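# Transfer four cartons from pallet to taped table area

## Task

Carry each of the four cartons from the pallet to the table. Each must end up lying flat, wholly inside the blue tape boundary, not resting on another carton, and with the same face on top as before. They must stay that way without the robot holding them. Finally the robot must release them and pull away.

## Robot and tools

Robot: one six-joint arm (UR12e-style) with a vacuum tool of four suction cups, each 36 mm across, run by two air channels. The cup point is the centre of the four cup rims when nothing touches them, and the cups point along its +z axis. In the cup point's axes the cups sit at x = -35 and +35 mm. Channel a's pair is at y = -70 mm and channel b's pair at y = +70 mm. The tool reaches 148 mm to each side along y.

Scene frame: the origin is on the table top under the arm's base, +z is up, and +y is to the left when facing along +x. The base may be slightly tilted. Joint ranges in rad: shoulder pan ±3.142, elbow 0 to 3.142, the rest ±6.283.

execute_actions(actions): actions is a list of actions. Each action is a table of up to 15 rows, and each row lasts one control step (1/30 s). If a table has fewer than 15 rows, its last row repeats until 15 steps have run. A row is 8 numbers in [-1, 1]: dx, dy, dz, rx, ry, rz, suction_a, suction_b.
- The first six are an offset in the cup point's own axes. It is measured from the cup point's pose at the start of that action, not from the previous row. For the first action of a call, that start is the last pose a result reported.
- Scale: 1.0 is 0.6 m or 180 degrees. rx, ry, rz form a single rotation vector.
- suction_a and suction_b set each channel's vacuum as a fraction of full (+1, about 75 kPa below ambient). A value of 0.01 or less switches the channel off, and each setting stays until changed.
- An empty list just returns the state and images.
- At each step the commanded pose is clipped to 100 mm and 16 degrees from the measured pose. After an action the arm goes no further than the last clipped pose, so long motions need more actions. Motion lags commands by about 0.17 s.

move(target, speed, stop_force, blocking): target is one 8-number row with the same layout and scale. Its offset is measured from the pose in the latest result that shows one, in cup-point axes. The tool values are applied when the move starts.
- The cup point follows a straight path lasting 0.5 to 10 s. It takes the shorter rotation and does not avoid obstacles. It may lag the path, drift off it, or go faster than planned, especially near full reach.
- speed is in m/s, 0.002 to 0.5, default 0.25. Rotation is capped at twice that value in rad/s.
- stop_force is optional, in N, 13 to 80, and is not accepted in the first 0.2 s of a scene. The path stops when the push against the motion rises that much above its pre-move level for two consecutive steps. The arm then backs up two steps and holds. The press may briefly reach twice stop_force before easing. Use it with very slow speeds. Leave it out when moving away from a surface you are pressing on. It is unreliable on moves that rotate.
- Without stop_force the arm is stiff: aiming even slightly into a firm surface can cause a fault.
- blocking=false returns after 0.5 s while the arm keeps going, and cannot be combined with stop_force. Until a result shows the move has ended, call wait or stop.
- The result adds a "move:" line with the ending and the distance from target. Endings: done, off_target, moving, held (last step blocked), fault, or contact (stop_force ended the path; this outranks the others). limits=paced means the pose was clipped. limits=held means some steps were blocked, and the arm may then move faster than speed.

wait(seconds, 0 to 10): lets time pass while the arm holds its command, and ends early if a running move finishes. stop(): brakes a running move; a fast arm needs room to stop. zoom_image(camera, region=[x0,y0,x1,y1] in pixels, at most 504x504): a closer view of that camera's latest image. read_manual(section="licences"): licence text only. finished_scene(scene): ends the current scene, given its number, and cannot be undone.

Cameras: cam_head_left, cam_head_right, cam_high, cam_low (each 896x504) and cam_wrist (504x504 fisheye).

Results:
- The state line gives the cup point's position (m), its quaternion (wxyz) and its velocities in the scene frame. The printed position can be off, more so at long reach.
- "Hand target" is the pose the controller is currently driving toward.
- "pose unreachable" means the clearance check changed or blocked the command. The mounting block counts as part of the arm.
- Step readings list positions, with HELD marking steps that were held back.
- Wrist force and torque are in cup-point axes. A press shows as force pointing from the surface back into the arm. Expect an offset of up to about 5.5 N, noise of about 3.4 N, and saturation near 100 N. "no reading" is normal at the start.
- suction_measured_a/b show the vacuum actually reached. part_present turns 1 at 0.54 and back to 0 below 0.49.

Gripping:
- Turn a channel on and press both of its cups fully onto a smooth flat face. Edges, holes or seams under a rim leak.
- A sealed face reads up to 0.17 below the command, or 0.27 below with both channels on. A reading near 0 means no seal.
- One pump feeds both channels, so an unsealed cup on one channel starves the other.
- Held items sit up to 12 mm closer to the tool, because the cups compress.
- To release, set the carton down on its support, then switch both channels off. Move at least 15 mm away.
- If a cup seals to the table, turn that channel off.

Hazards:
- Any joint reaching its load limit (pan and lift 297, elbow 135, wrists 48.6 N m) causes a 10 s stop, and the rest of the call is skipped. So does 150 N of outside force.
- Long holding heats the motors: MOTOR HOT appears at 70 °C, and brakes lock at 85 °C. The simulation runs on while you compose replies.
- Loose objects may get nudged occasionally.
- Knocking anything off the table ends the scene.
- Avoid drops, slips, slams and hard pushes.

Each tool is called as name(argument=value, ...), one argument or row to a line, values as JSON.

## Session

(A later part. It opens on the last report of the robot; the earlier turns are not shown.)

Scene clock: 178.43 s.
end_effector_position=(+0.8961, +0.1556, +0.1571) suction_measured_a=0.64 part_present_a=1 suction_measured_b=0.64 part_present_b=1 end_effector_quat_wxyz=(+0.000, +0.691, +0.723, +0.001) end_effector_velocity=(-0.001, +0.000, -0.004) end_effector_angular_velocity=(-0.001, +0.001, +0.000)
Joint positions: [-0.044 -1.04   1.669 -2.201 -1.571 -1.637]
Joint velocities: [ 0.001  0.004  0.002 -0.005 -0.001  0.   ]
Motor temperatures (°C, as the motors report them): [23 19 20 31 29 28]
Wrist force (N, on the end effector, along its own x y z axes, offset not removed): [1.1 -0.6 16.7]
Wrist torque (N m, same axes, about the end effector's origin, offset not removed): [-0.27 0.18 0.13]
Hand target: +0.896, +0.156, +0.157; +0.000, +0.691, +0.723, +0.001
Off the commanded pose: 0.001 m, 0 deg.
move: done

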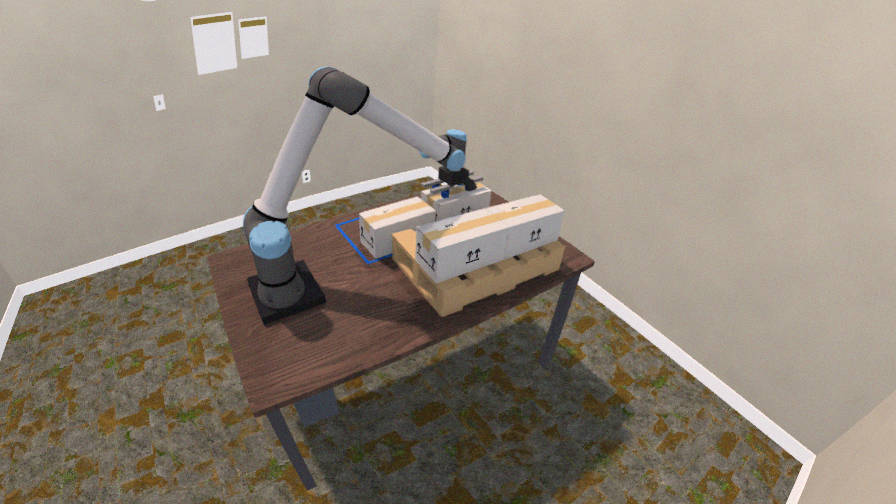

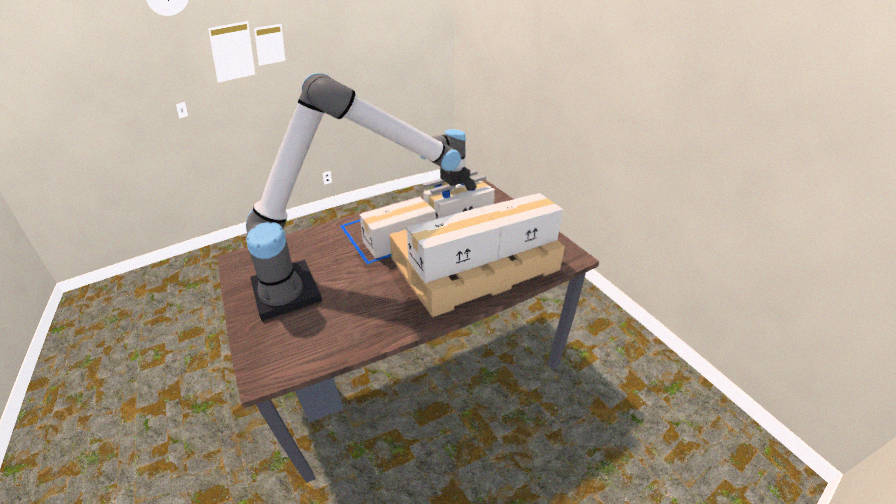

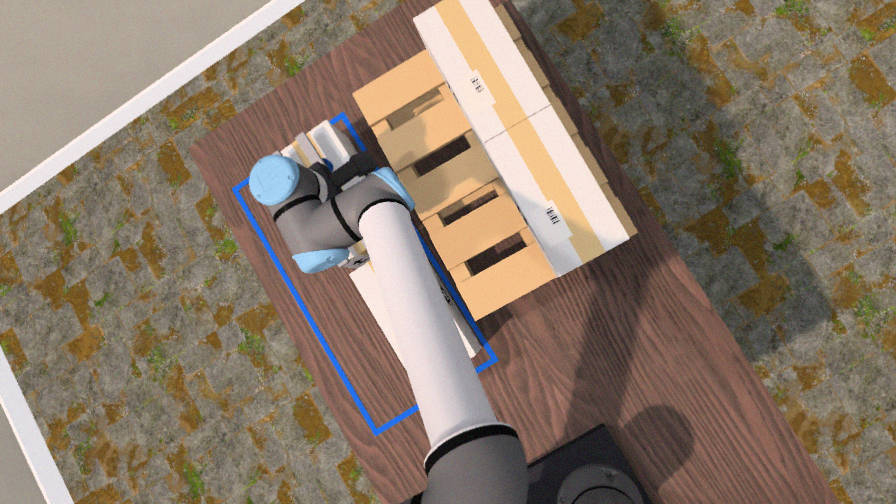

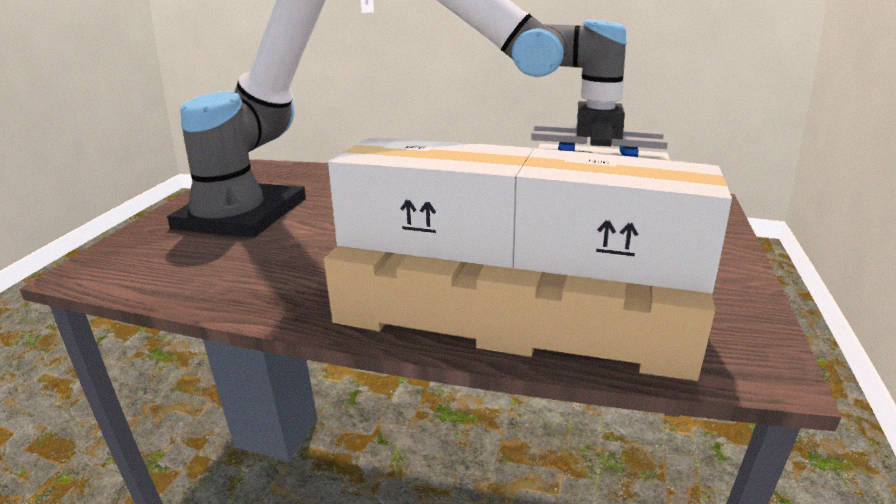

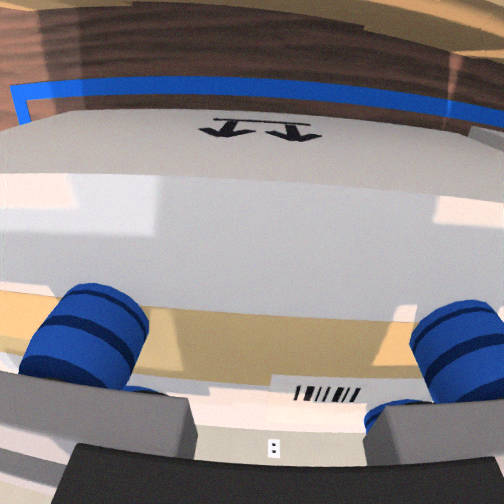

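move(
  target=[-0.01,-0.005,0.017,0,0,0,1,1],
  speed=0.05,
)

move(
  target=[0,0,0.04,0,0,0,1,1],
  speed=0.012,
  stop_force=15,
)

Scene clock: 184.67 s.
end_effector_position=(+0.8934, +0.1496, +0.1472) suction_measured_a=0.64 part_present_a=1 suction_measured_b=0.64 part_present_b=1 end_effector_quat_wxyz=(+0.000, +0.691, +0.723, +0.001) end_effector_velocity=(-0.001, -0.002, -0.002) end_effector_angular_velocity=(+0.000, -0.000, -0.000)
Joint positions: [-0.051 -1.035  1.682 -2.219 -1.571 -1.643]
Joint velocities: [-0.002  0.001  0.003 -0.004  0.    -0.002]
Motor temperatures (°C, as the motors report them): [23 19 20 31 29 28]
Wrist force (N, on the end effector, along its own x y z axes, offset not removed): [1.0 -1.6 16.2]
Wrist torque (N m, same axes, about the end effector's origin, offset not removed): [-0.46 0.12 0.06]
Hand target: +0.893, +0.149, +0.147; +0.000, +0.691, +0.723, +0.001
Off the commanded pose: 0.000 m, 0 deg.
move: done

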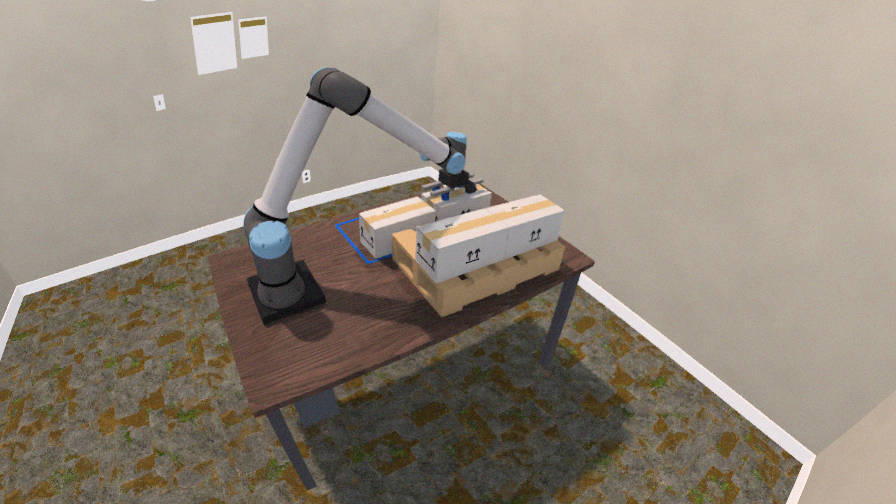

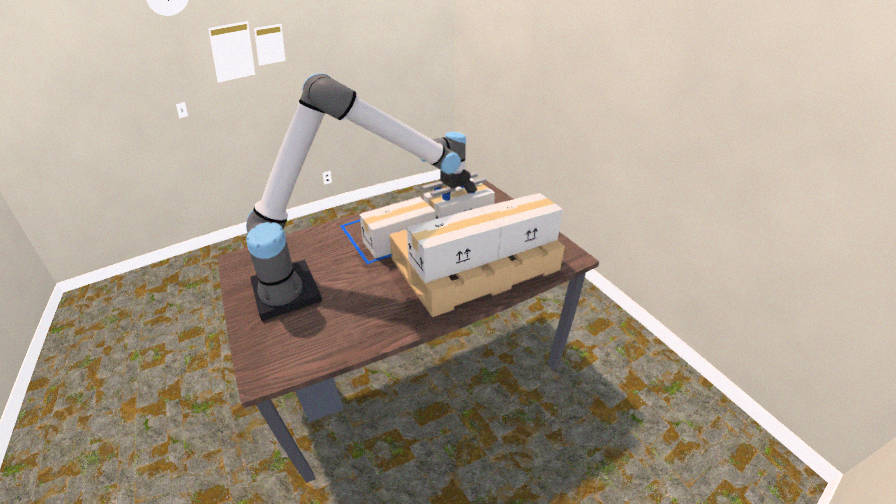

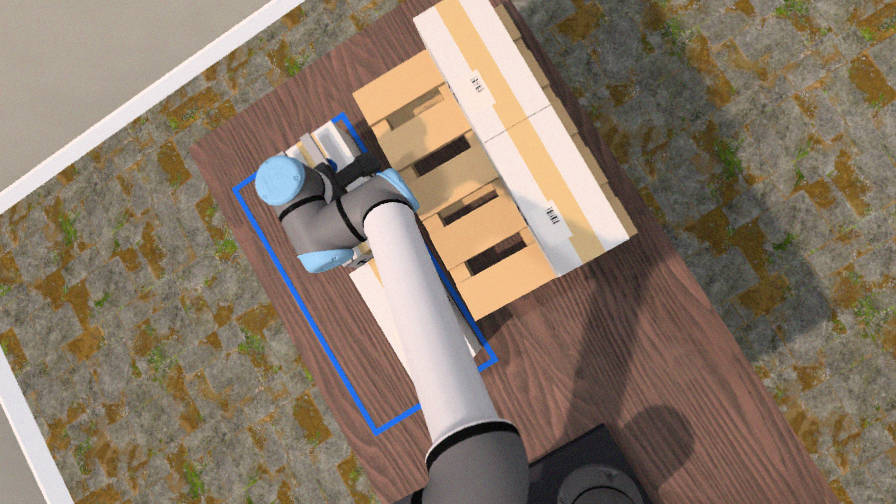

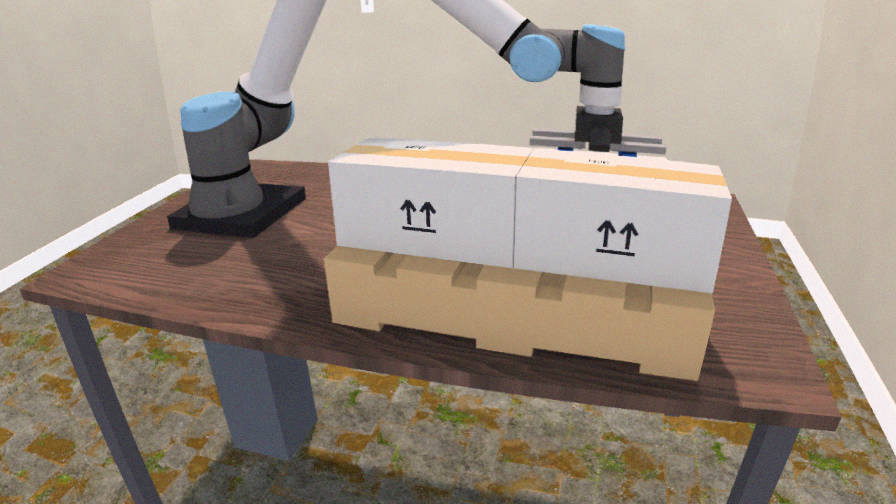

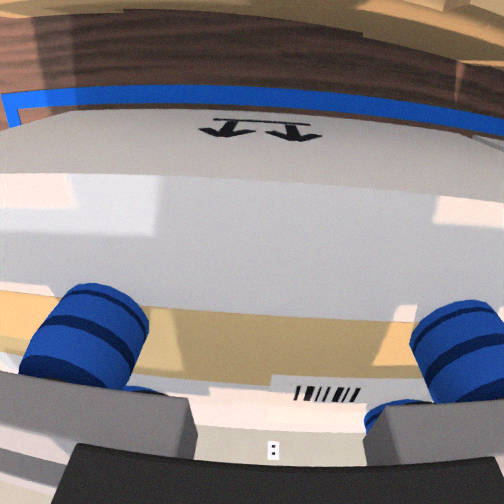

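Scene clock: 185.90 s.
end_effector_position=(+0.8935, +0.1496, +0.1372) suction_measured_a=0.64 part_present_a=1 suction_measured_b=0.64 part_present_b=1 end_effector_quat_wxyz=(+0.000, +0.691, +0.723, +0.001) end_effector_velocity=(-0.001, -0.000, +0.002) end_effector_angular_velocity=(+0.000, +0.004, -0.000)
Joint positions: [-0.051 -1.025  1.687 -2.235 -1.571 -1.643]
Joint velocities: [-0.    -0.003 -0.001  0.007  0.     0.   ]
Motor temperatures (°C, as the motors report them): [23 19 20 31 29 28]
Wrist force (N, on the end effector, along its own x y z axes, offset not removed): [1.4 8.3 -12.6]
Wrist torque (N m, same axes, about the end effector's origin, offset not removed): [-1.54 -0.71 0.34]
Hand target: +0.893, +0.150, +0.138; +0.000, +0.691, +0.723, +0.001
Off the commanded pose: 0.014 m, 0 deg.
move: contact

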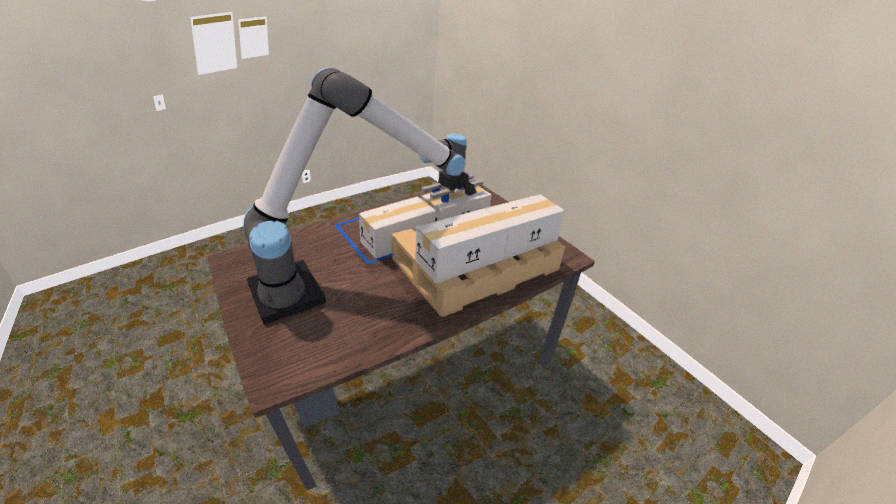

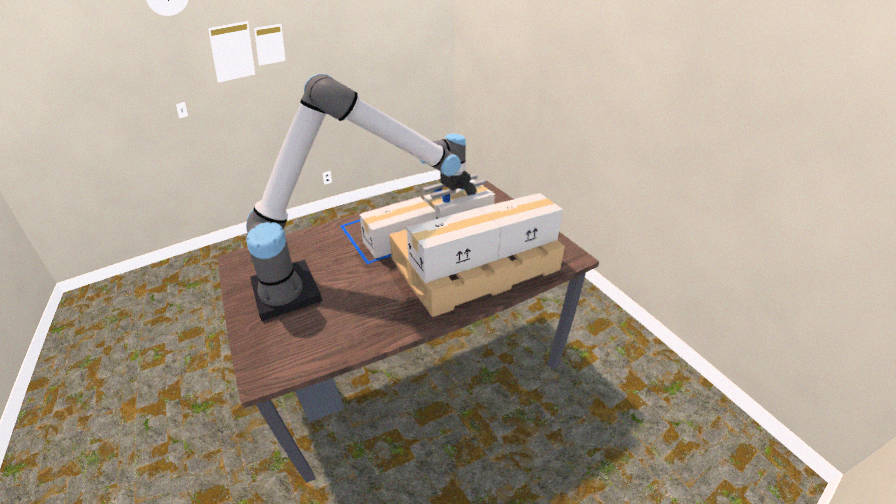

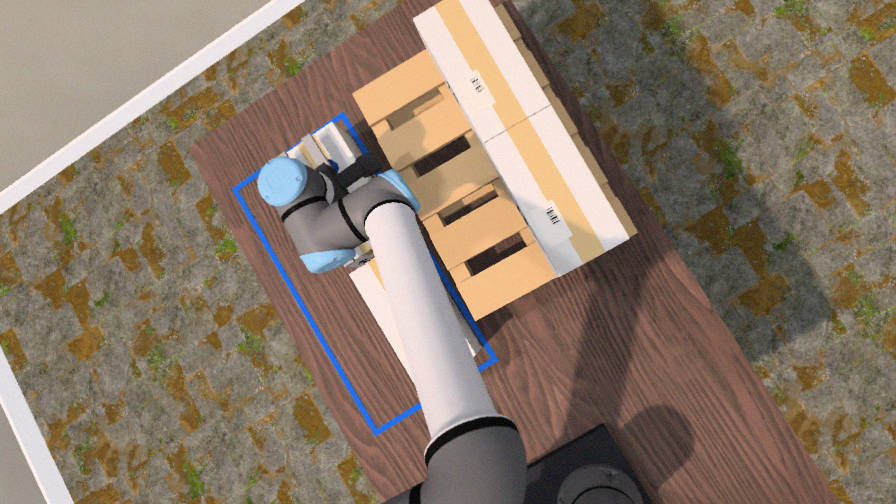

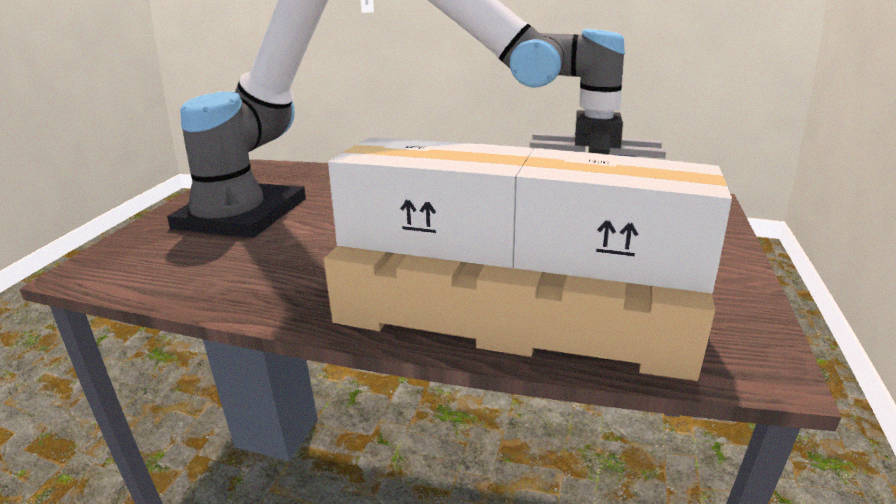

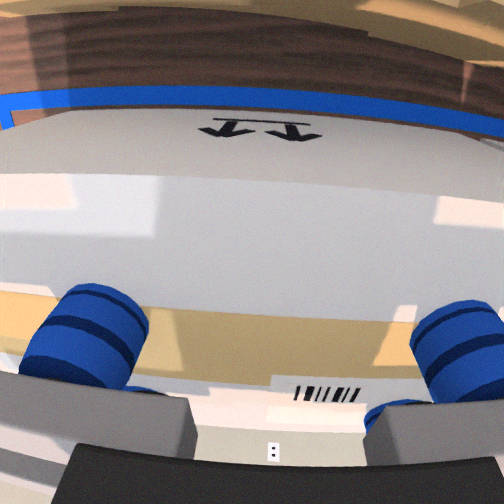

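execute_actions(
  actions=[
    [[0,0,-0.002,0,0,0,0,0],[0,0,-0.002,0,0,0,0,0],[0,0,-0.002,0,0,0,0,0],[0,0,-0.002,0,0,0,0,0],[0,0,-0.002,0,0,0,0,0],[0,0,-0.002,0,0,0,0,0],[0,0,-0.01,0,0,0,0,0]],
  ],
)

move(
  target=[-0.1,0,-0.27,0,0,0,0,0],
  speed=0.3,
)

move(
  target=[-0.583,0.025,0.0,0,0,0.0206,0,0],
  speed=0.4,
)

Scene clock: 199.43 s.
end_effector_position=(+0.8934, +0.1496, +0.1424) suction_measured_a=0.01 part_present_a=0 suction_measured_b=0.01 part_present_b=0 end_effector_quat_wxyz=(+0.000, +0.691, +0.723, +0.001) end_effector_velocity=(-0.000, +0.001, +0.006) end_effector_angular_velocity=(-0.000, -0.001, +0.002)
Joint positions: [-0.051 -1.03   1.685 -2.227 -1.571 -1.643]
Joint velocities: [ 0.002 -0.006 -0.003  0.009 -0.     0.   ]
Motor temperatures (°C, as the motors report them): [23 19 20 31 29 28]
Wrist force (N, on the end effector, along its own x y z axes, offset not removed): [0.1 -3.4 -31.2]
Wrist torque (N m, same axes, about the end effector's origin, offset not removed): [-0.22 -0.11 0.14]
Hand target: +0.893, +0.150, +0.143; +0.000, +0.691, +0.723, +0.001
Off the commanded pose: 0.001 m, 0 deg.
Step readings (end_effector_position):
0: (+0.8935, +0.1496, +0.1378)
1: (+0.8935, +0.1496, +0.1378)
2: (+0.8936, +0.1496, +0.1381)
4: (+0.8938, +0.1496, +0.1386)
8: (+0.8936, +0.1496, +0.1391)
15: end_effector_position above

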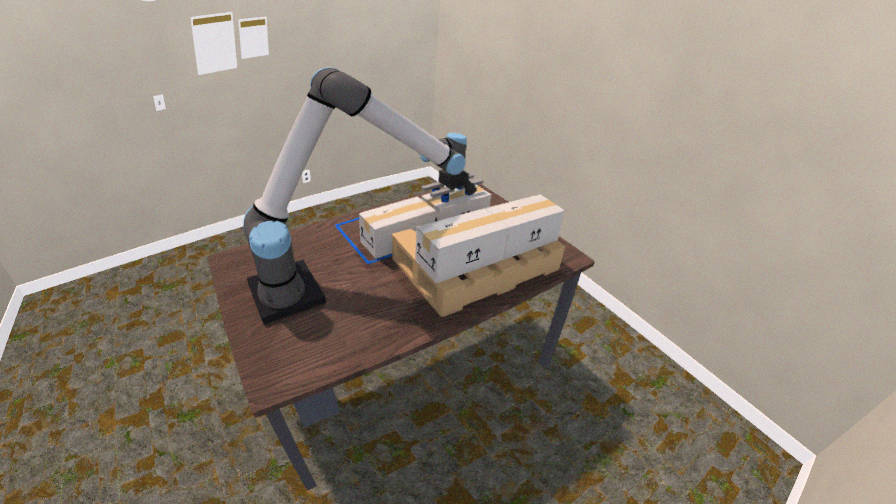

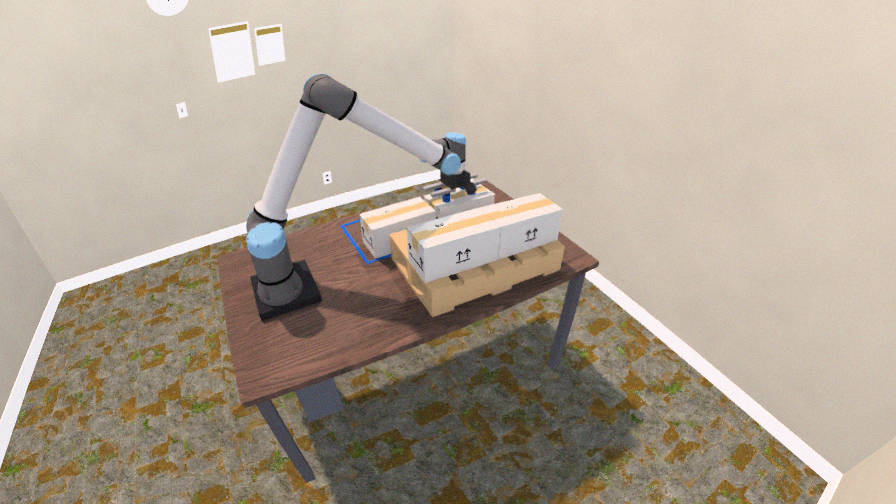

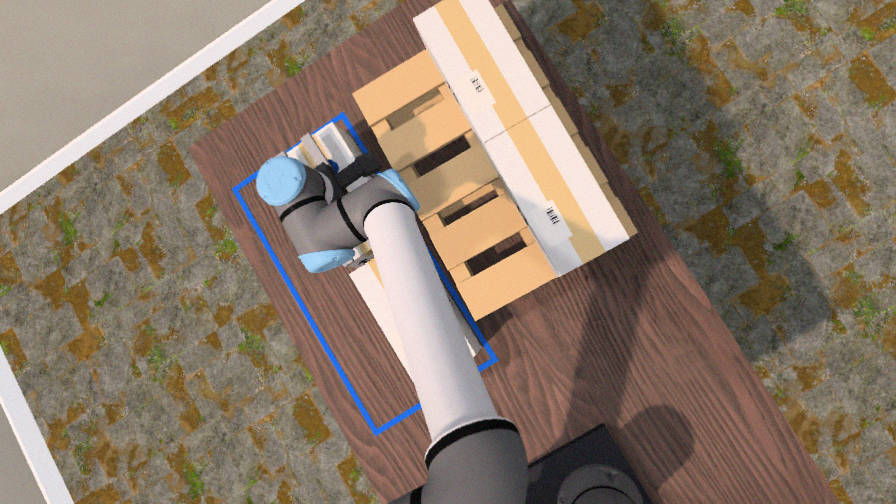

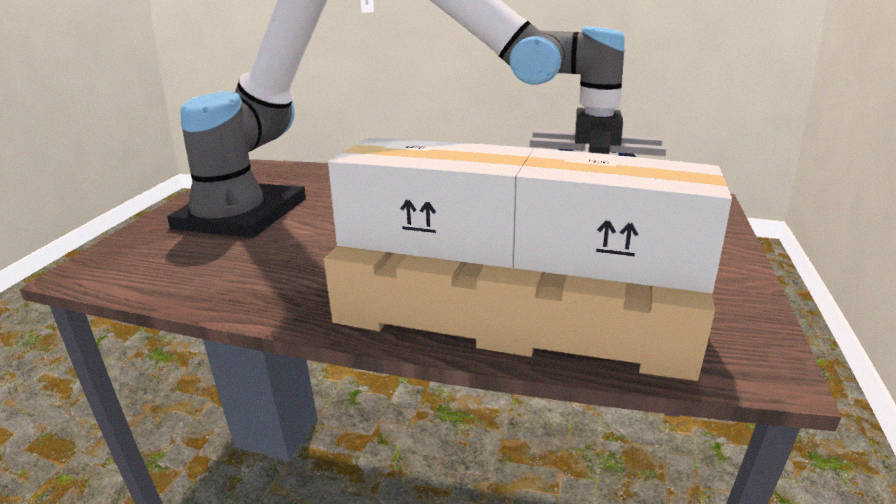

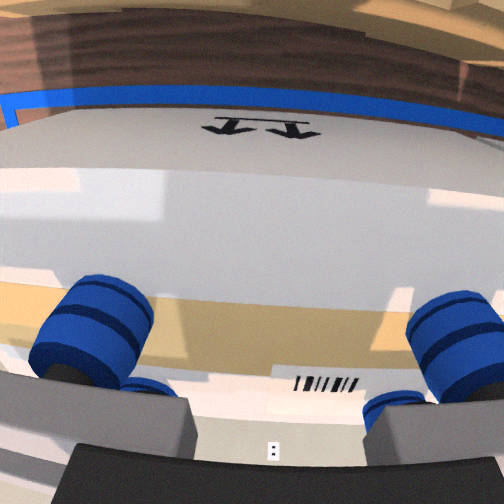

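Scene clock: 200.70 s.
end_effector_position=(+0.8960, +0.0897, +0.3039) suction_measured_a=0.01 part_present_a=0 suction_measured_b=0.01 part_present_b=0 end_effector_quat_wxyz=(+0.000, +0.691, +0.723, +0.001) end_effector_velocity=(-0.000, -0.001, +0.002) end_effector_angular_velocity=(+0.000, +0.002, +0.000)
Joint positions: [-0.118 -1.171  1.577 -1.978 -1.571 -1.711]
Joint velocities: [-0.001 -0.002 -0.002  0.005  0.    -0.001]
Motor temperatures (°C, as the motors report them): [23 19 20 31 29 28]
Wrist force (N, on the end effector, along its own x y z axes, offset not removed): [-0.5 2.0 -2.1]
Wrist torque (N m, same axes, about the end effector's origin, offset not removed): [0.21 -0.06 0.14]
Hand target: +0.896, +0.090, +0.304; +0.000, +0.691, +0.723, +0.001
Off the commanded pose: 0.000 m, 0 deg.
move: done

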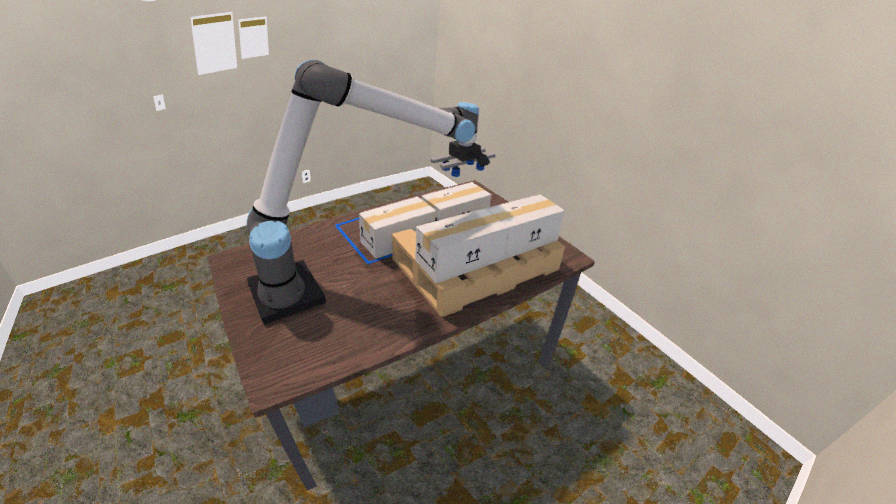

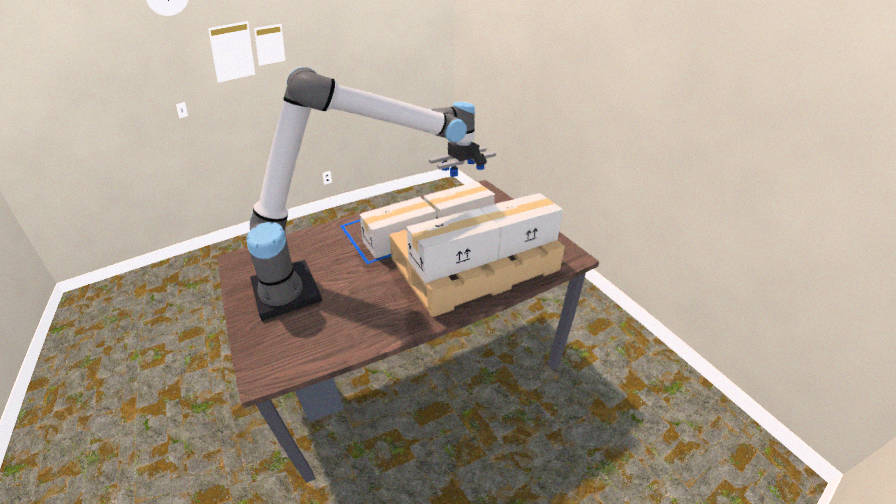

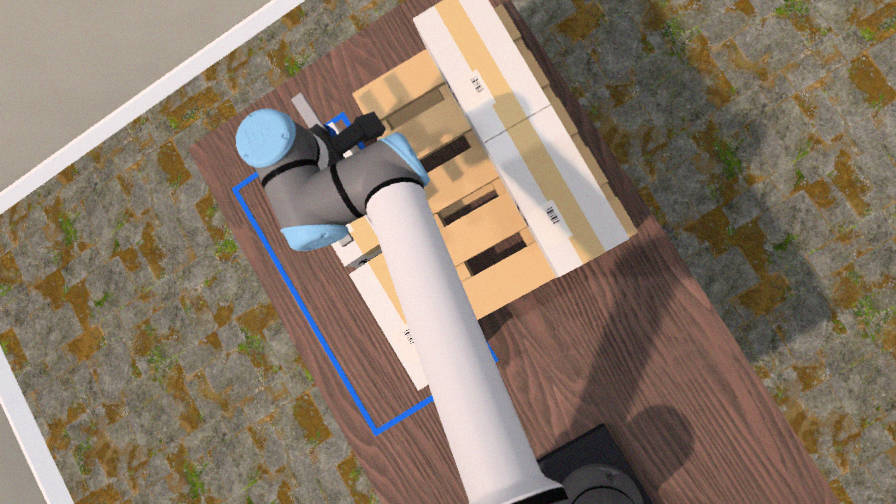

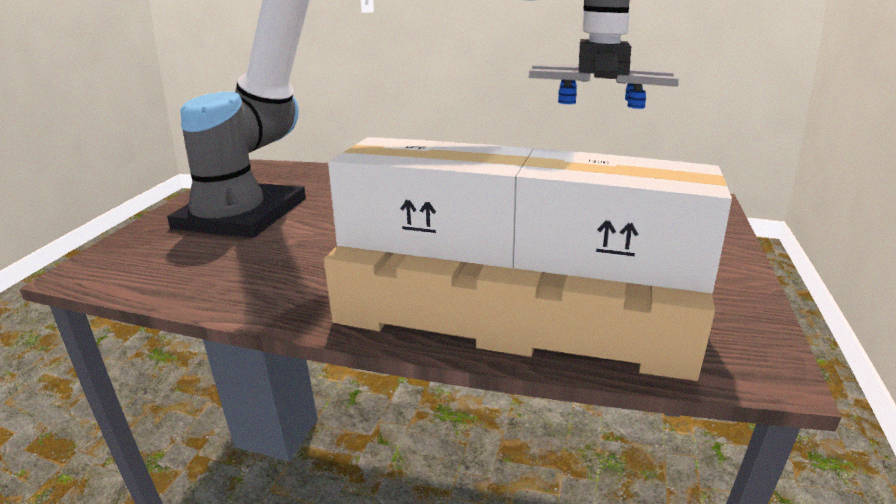

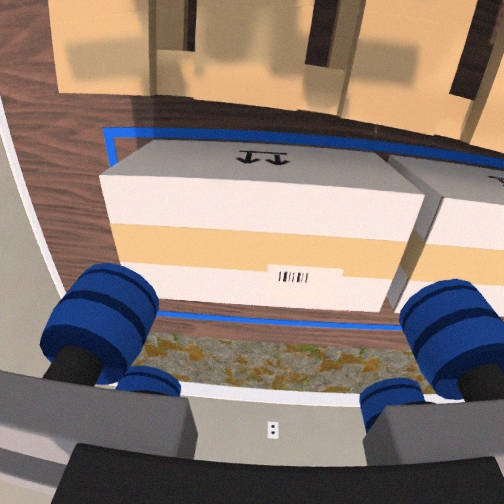

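Scene clock: 202.37 s.
end_effector_position=(+0.9268, -0.2586, +0.3037) suction_measured_a=0.01 part_present_a=0 suction_measured_b=0.01 part_present_b=0 end_effector_quat_wxyz=(+0.000, +0.714, +0.700, +0.001) end_effector_velocity=(+0.000, -0.004, +0.001) end_effector_angular_velocity=(-0.001, -0.001, -0.002)
Joint positions: [-0.477 -1.076  1.434 -1.93  -1.57  -2.005]
Joint velocities: [-0.004  0.001 -0.004  0.001 -0.    -0.002]
Motor temperatures (°C, as the motors report them): [23 19 20 31 29 28]
Wrist force (N, on the end effector, along its own x y z axes, offset not removed): [-1.0 -2.2 -2.9]
Wrist torque (N m, same axes, about the end effector's origin, offset not removed): [-0.40 0.09 0.03]
Hand target: +0.927, -0.259, +0.304; +0.000, +0.714, +0.700, +0.001
Off the commanded pose: 0.000 m, 0 deg.
move: done

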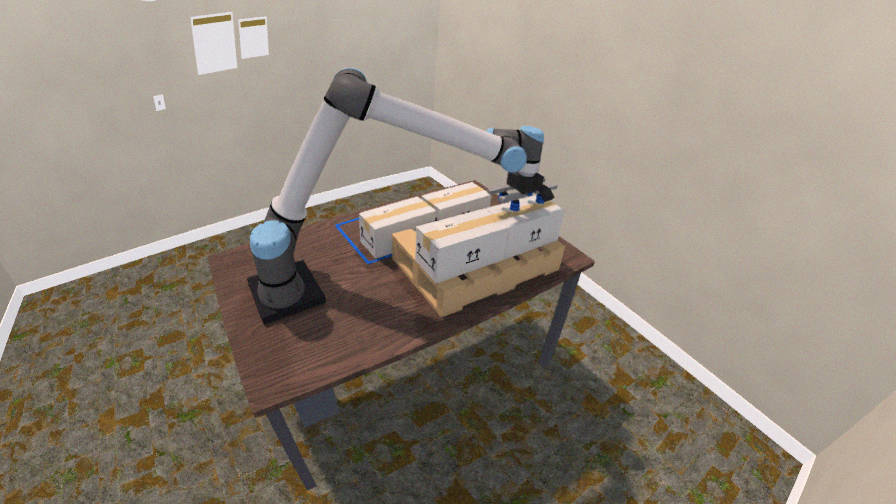

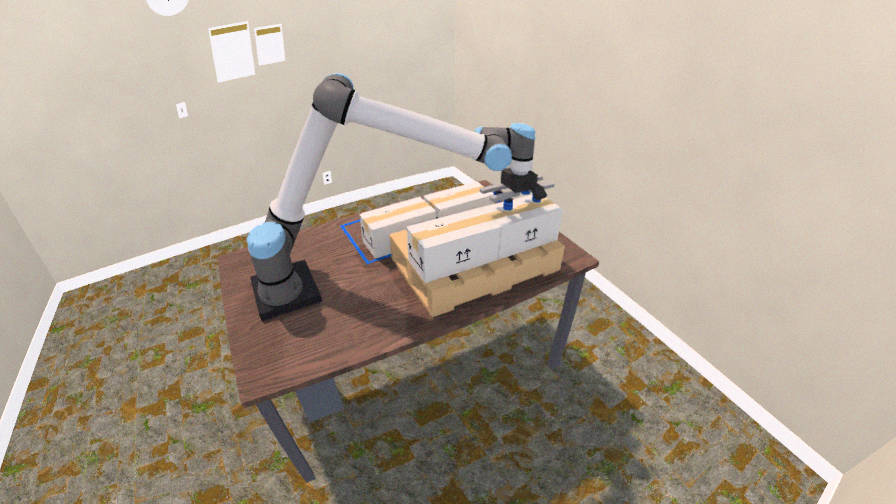

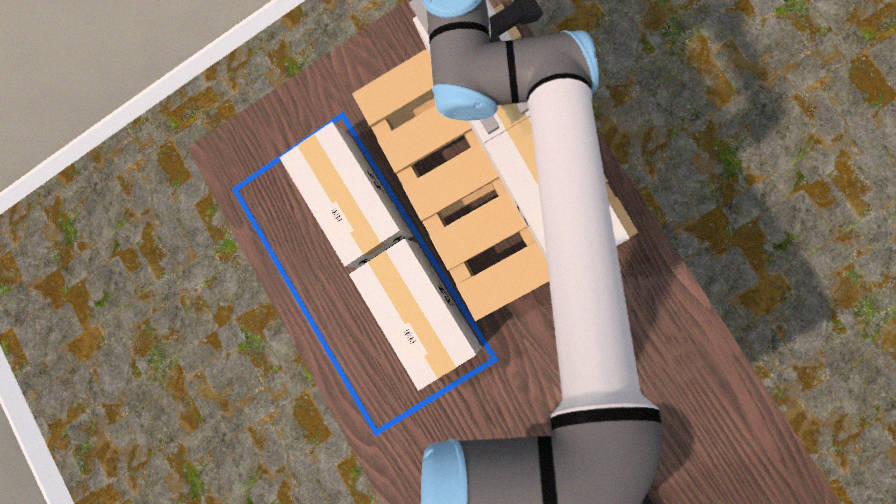

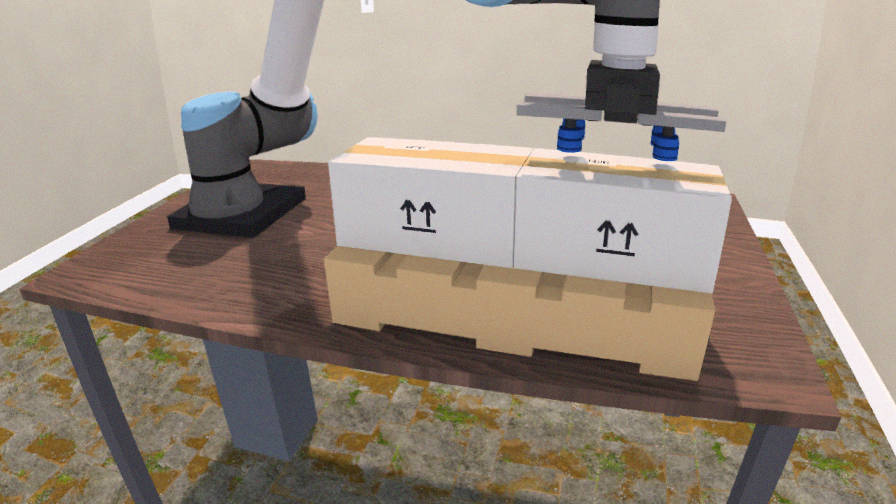

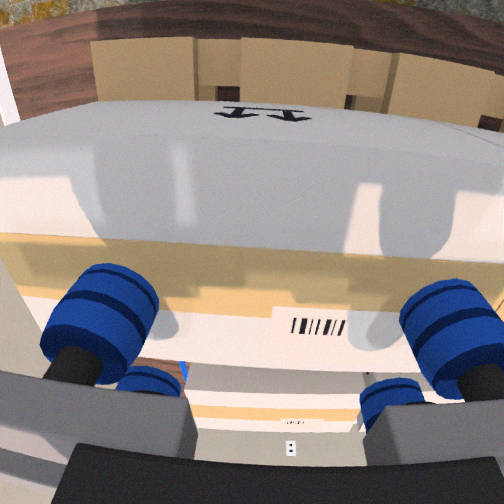

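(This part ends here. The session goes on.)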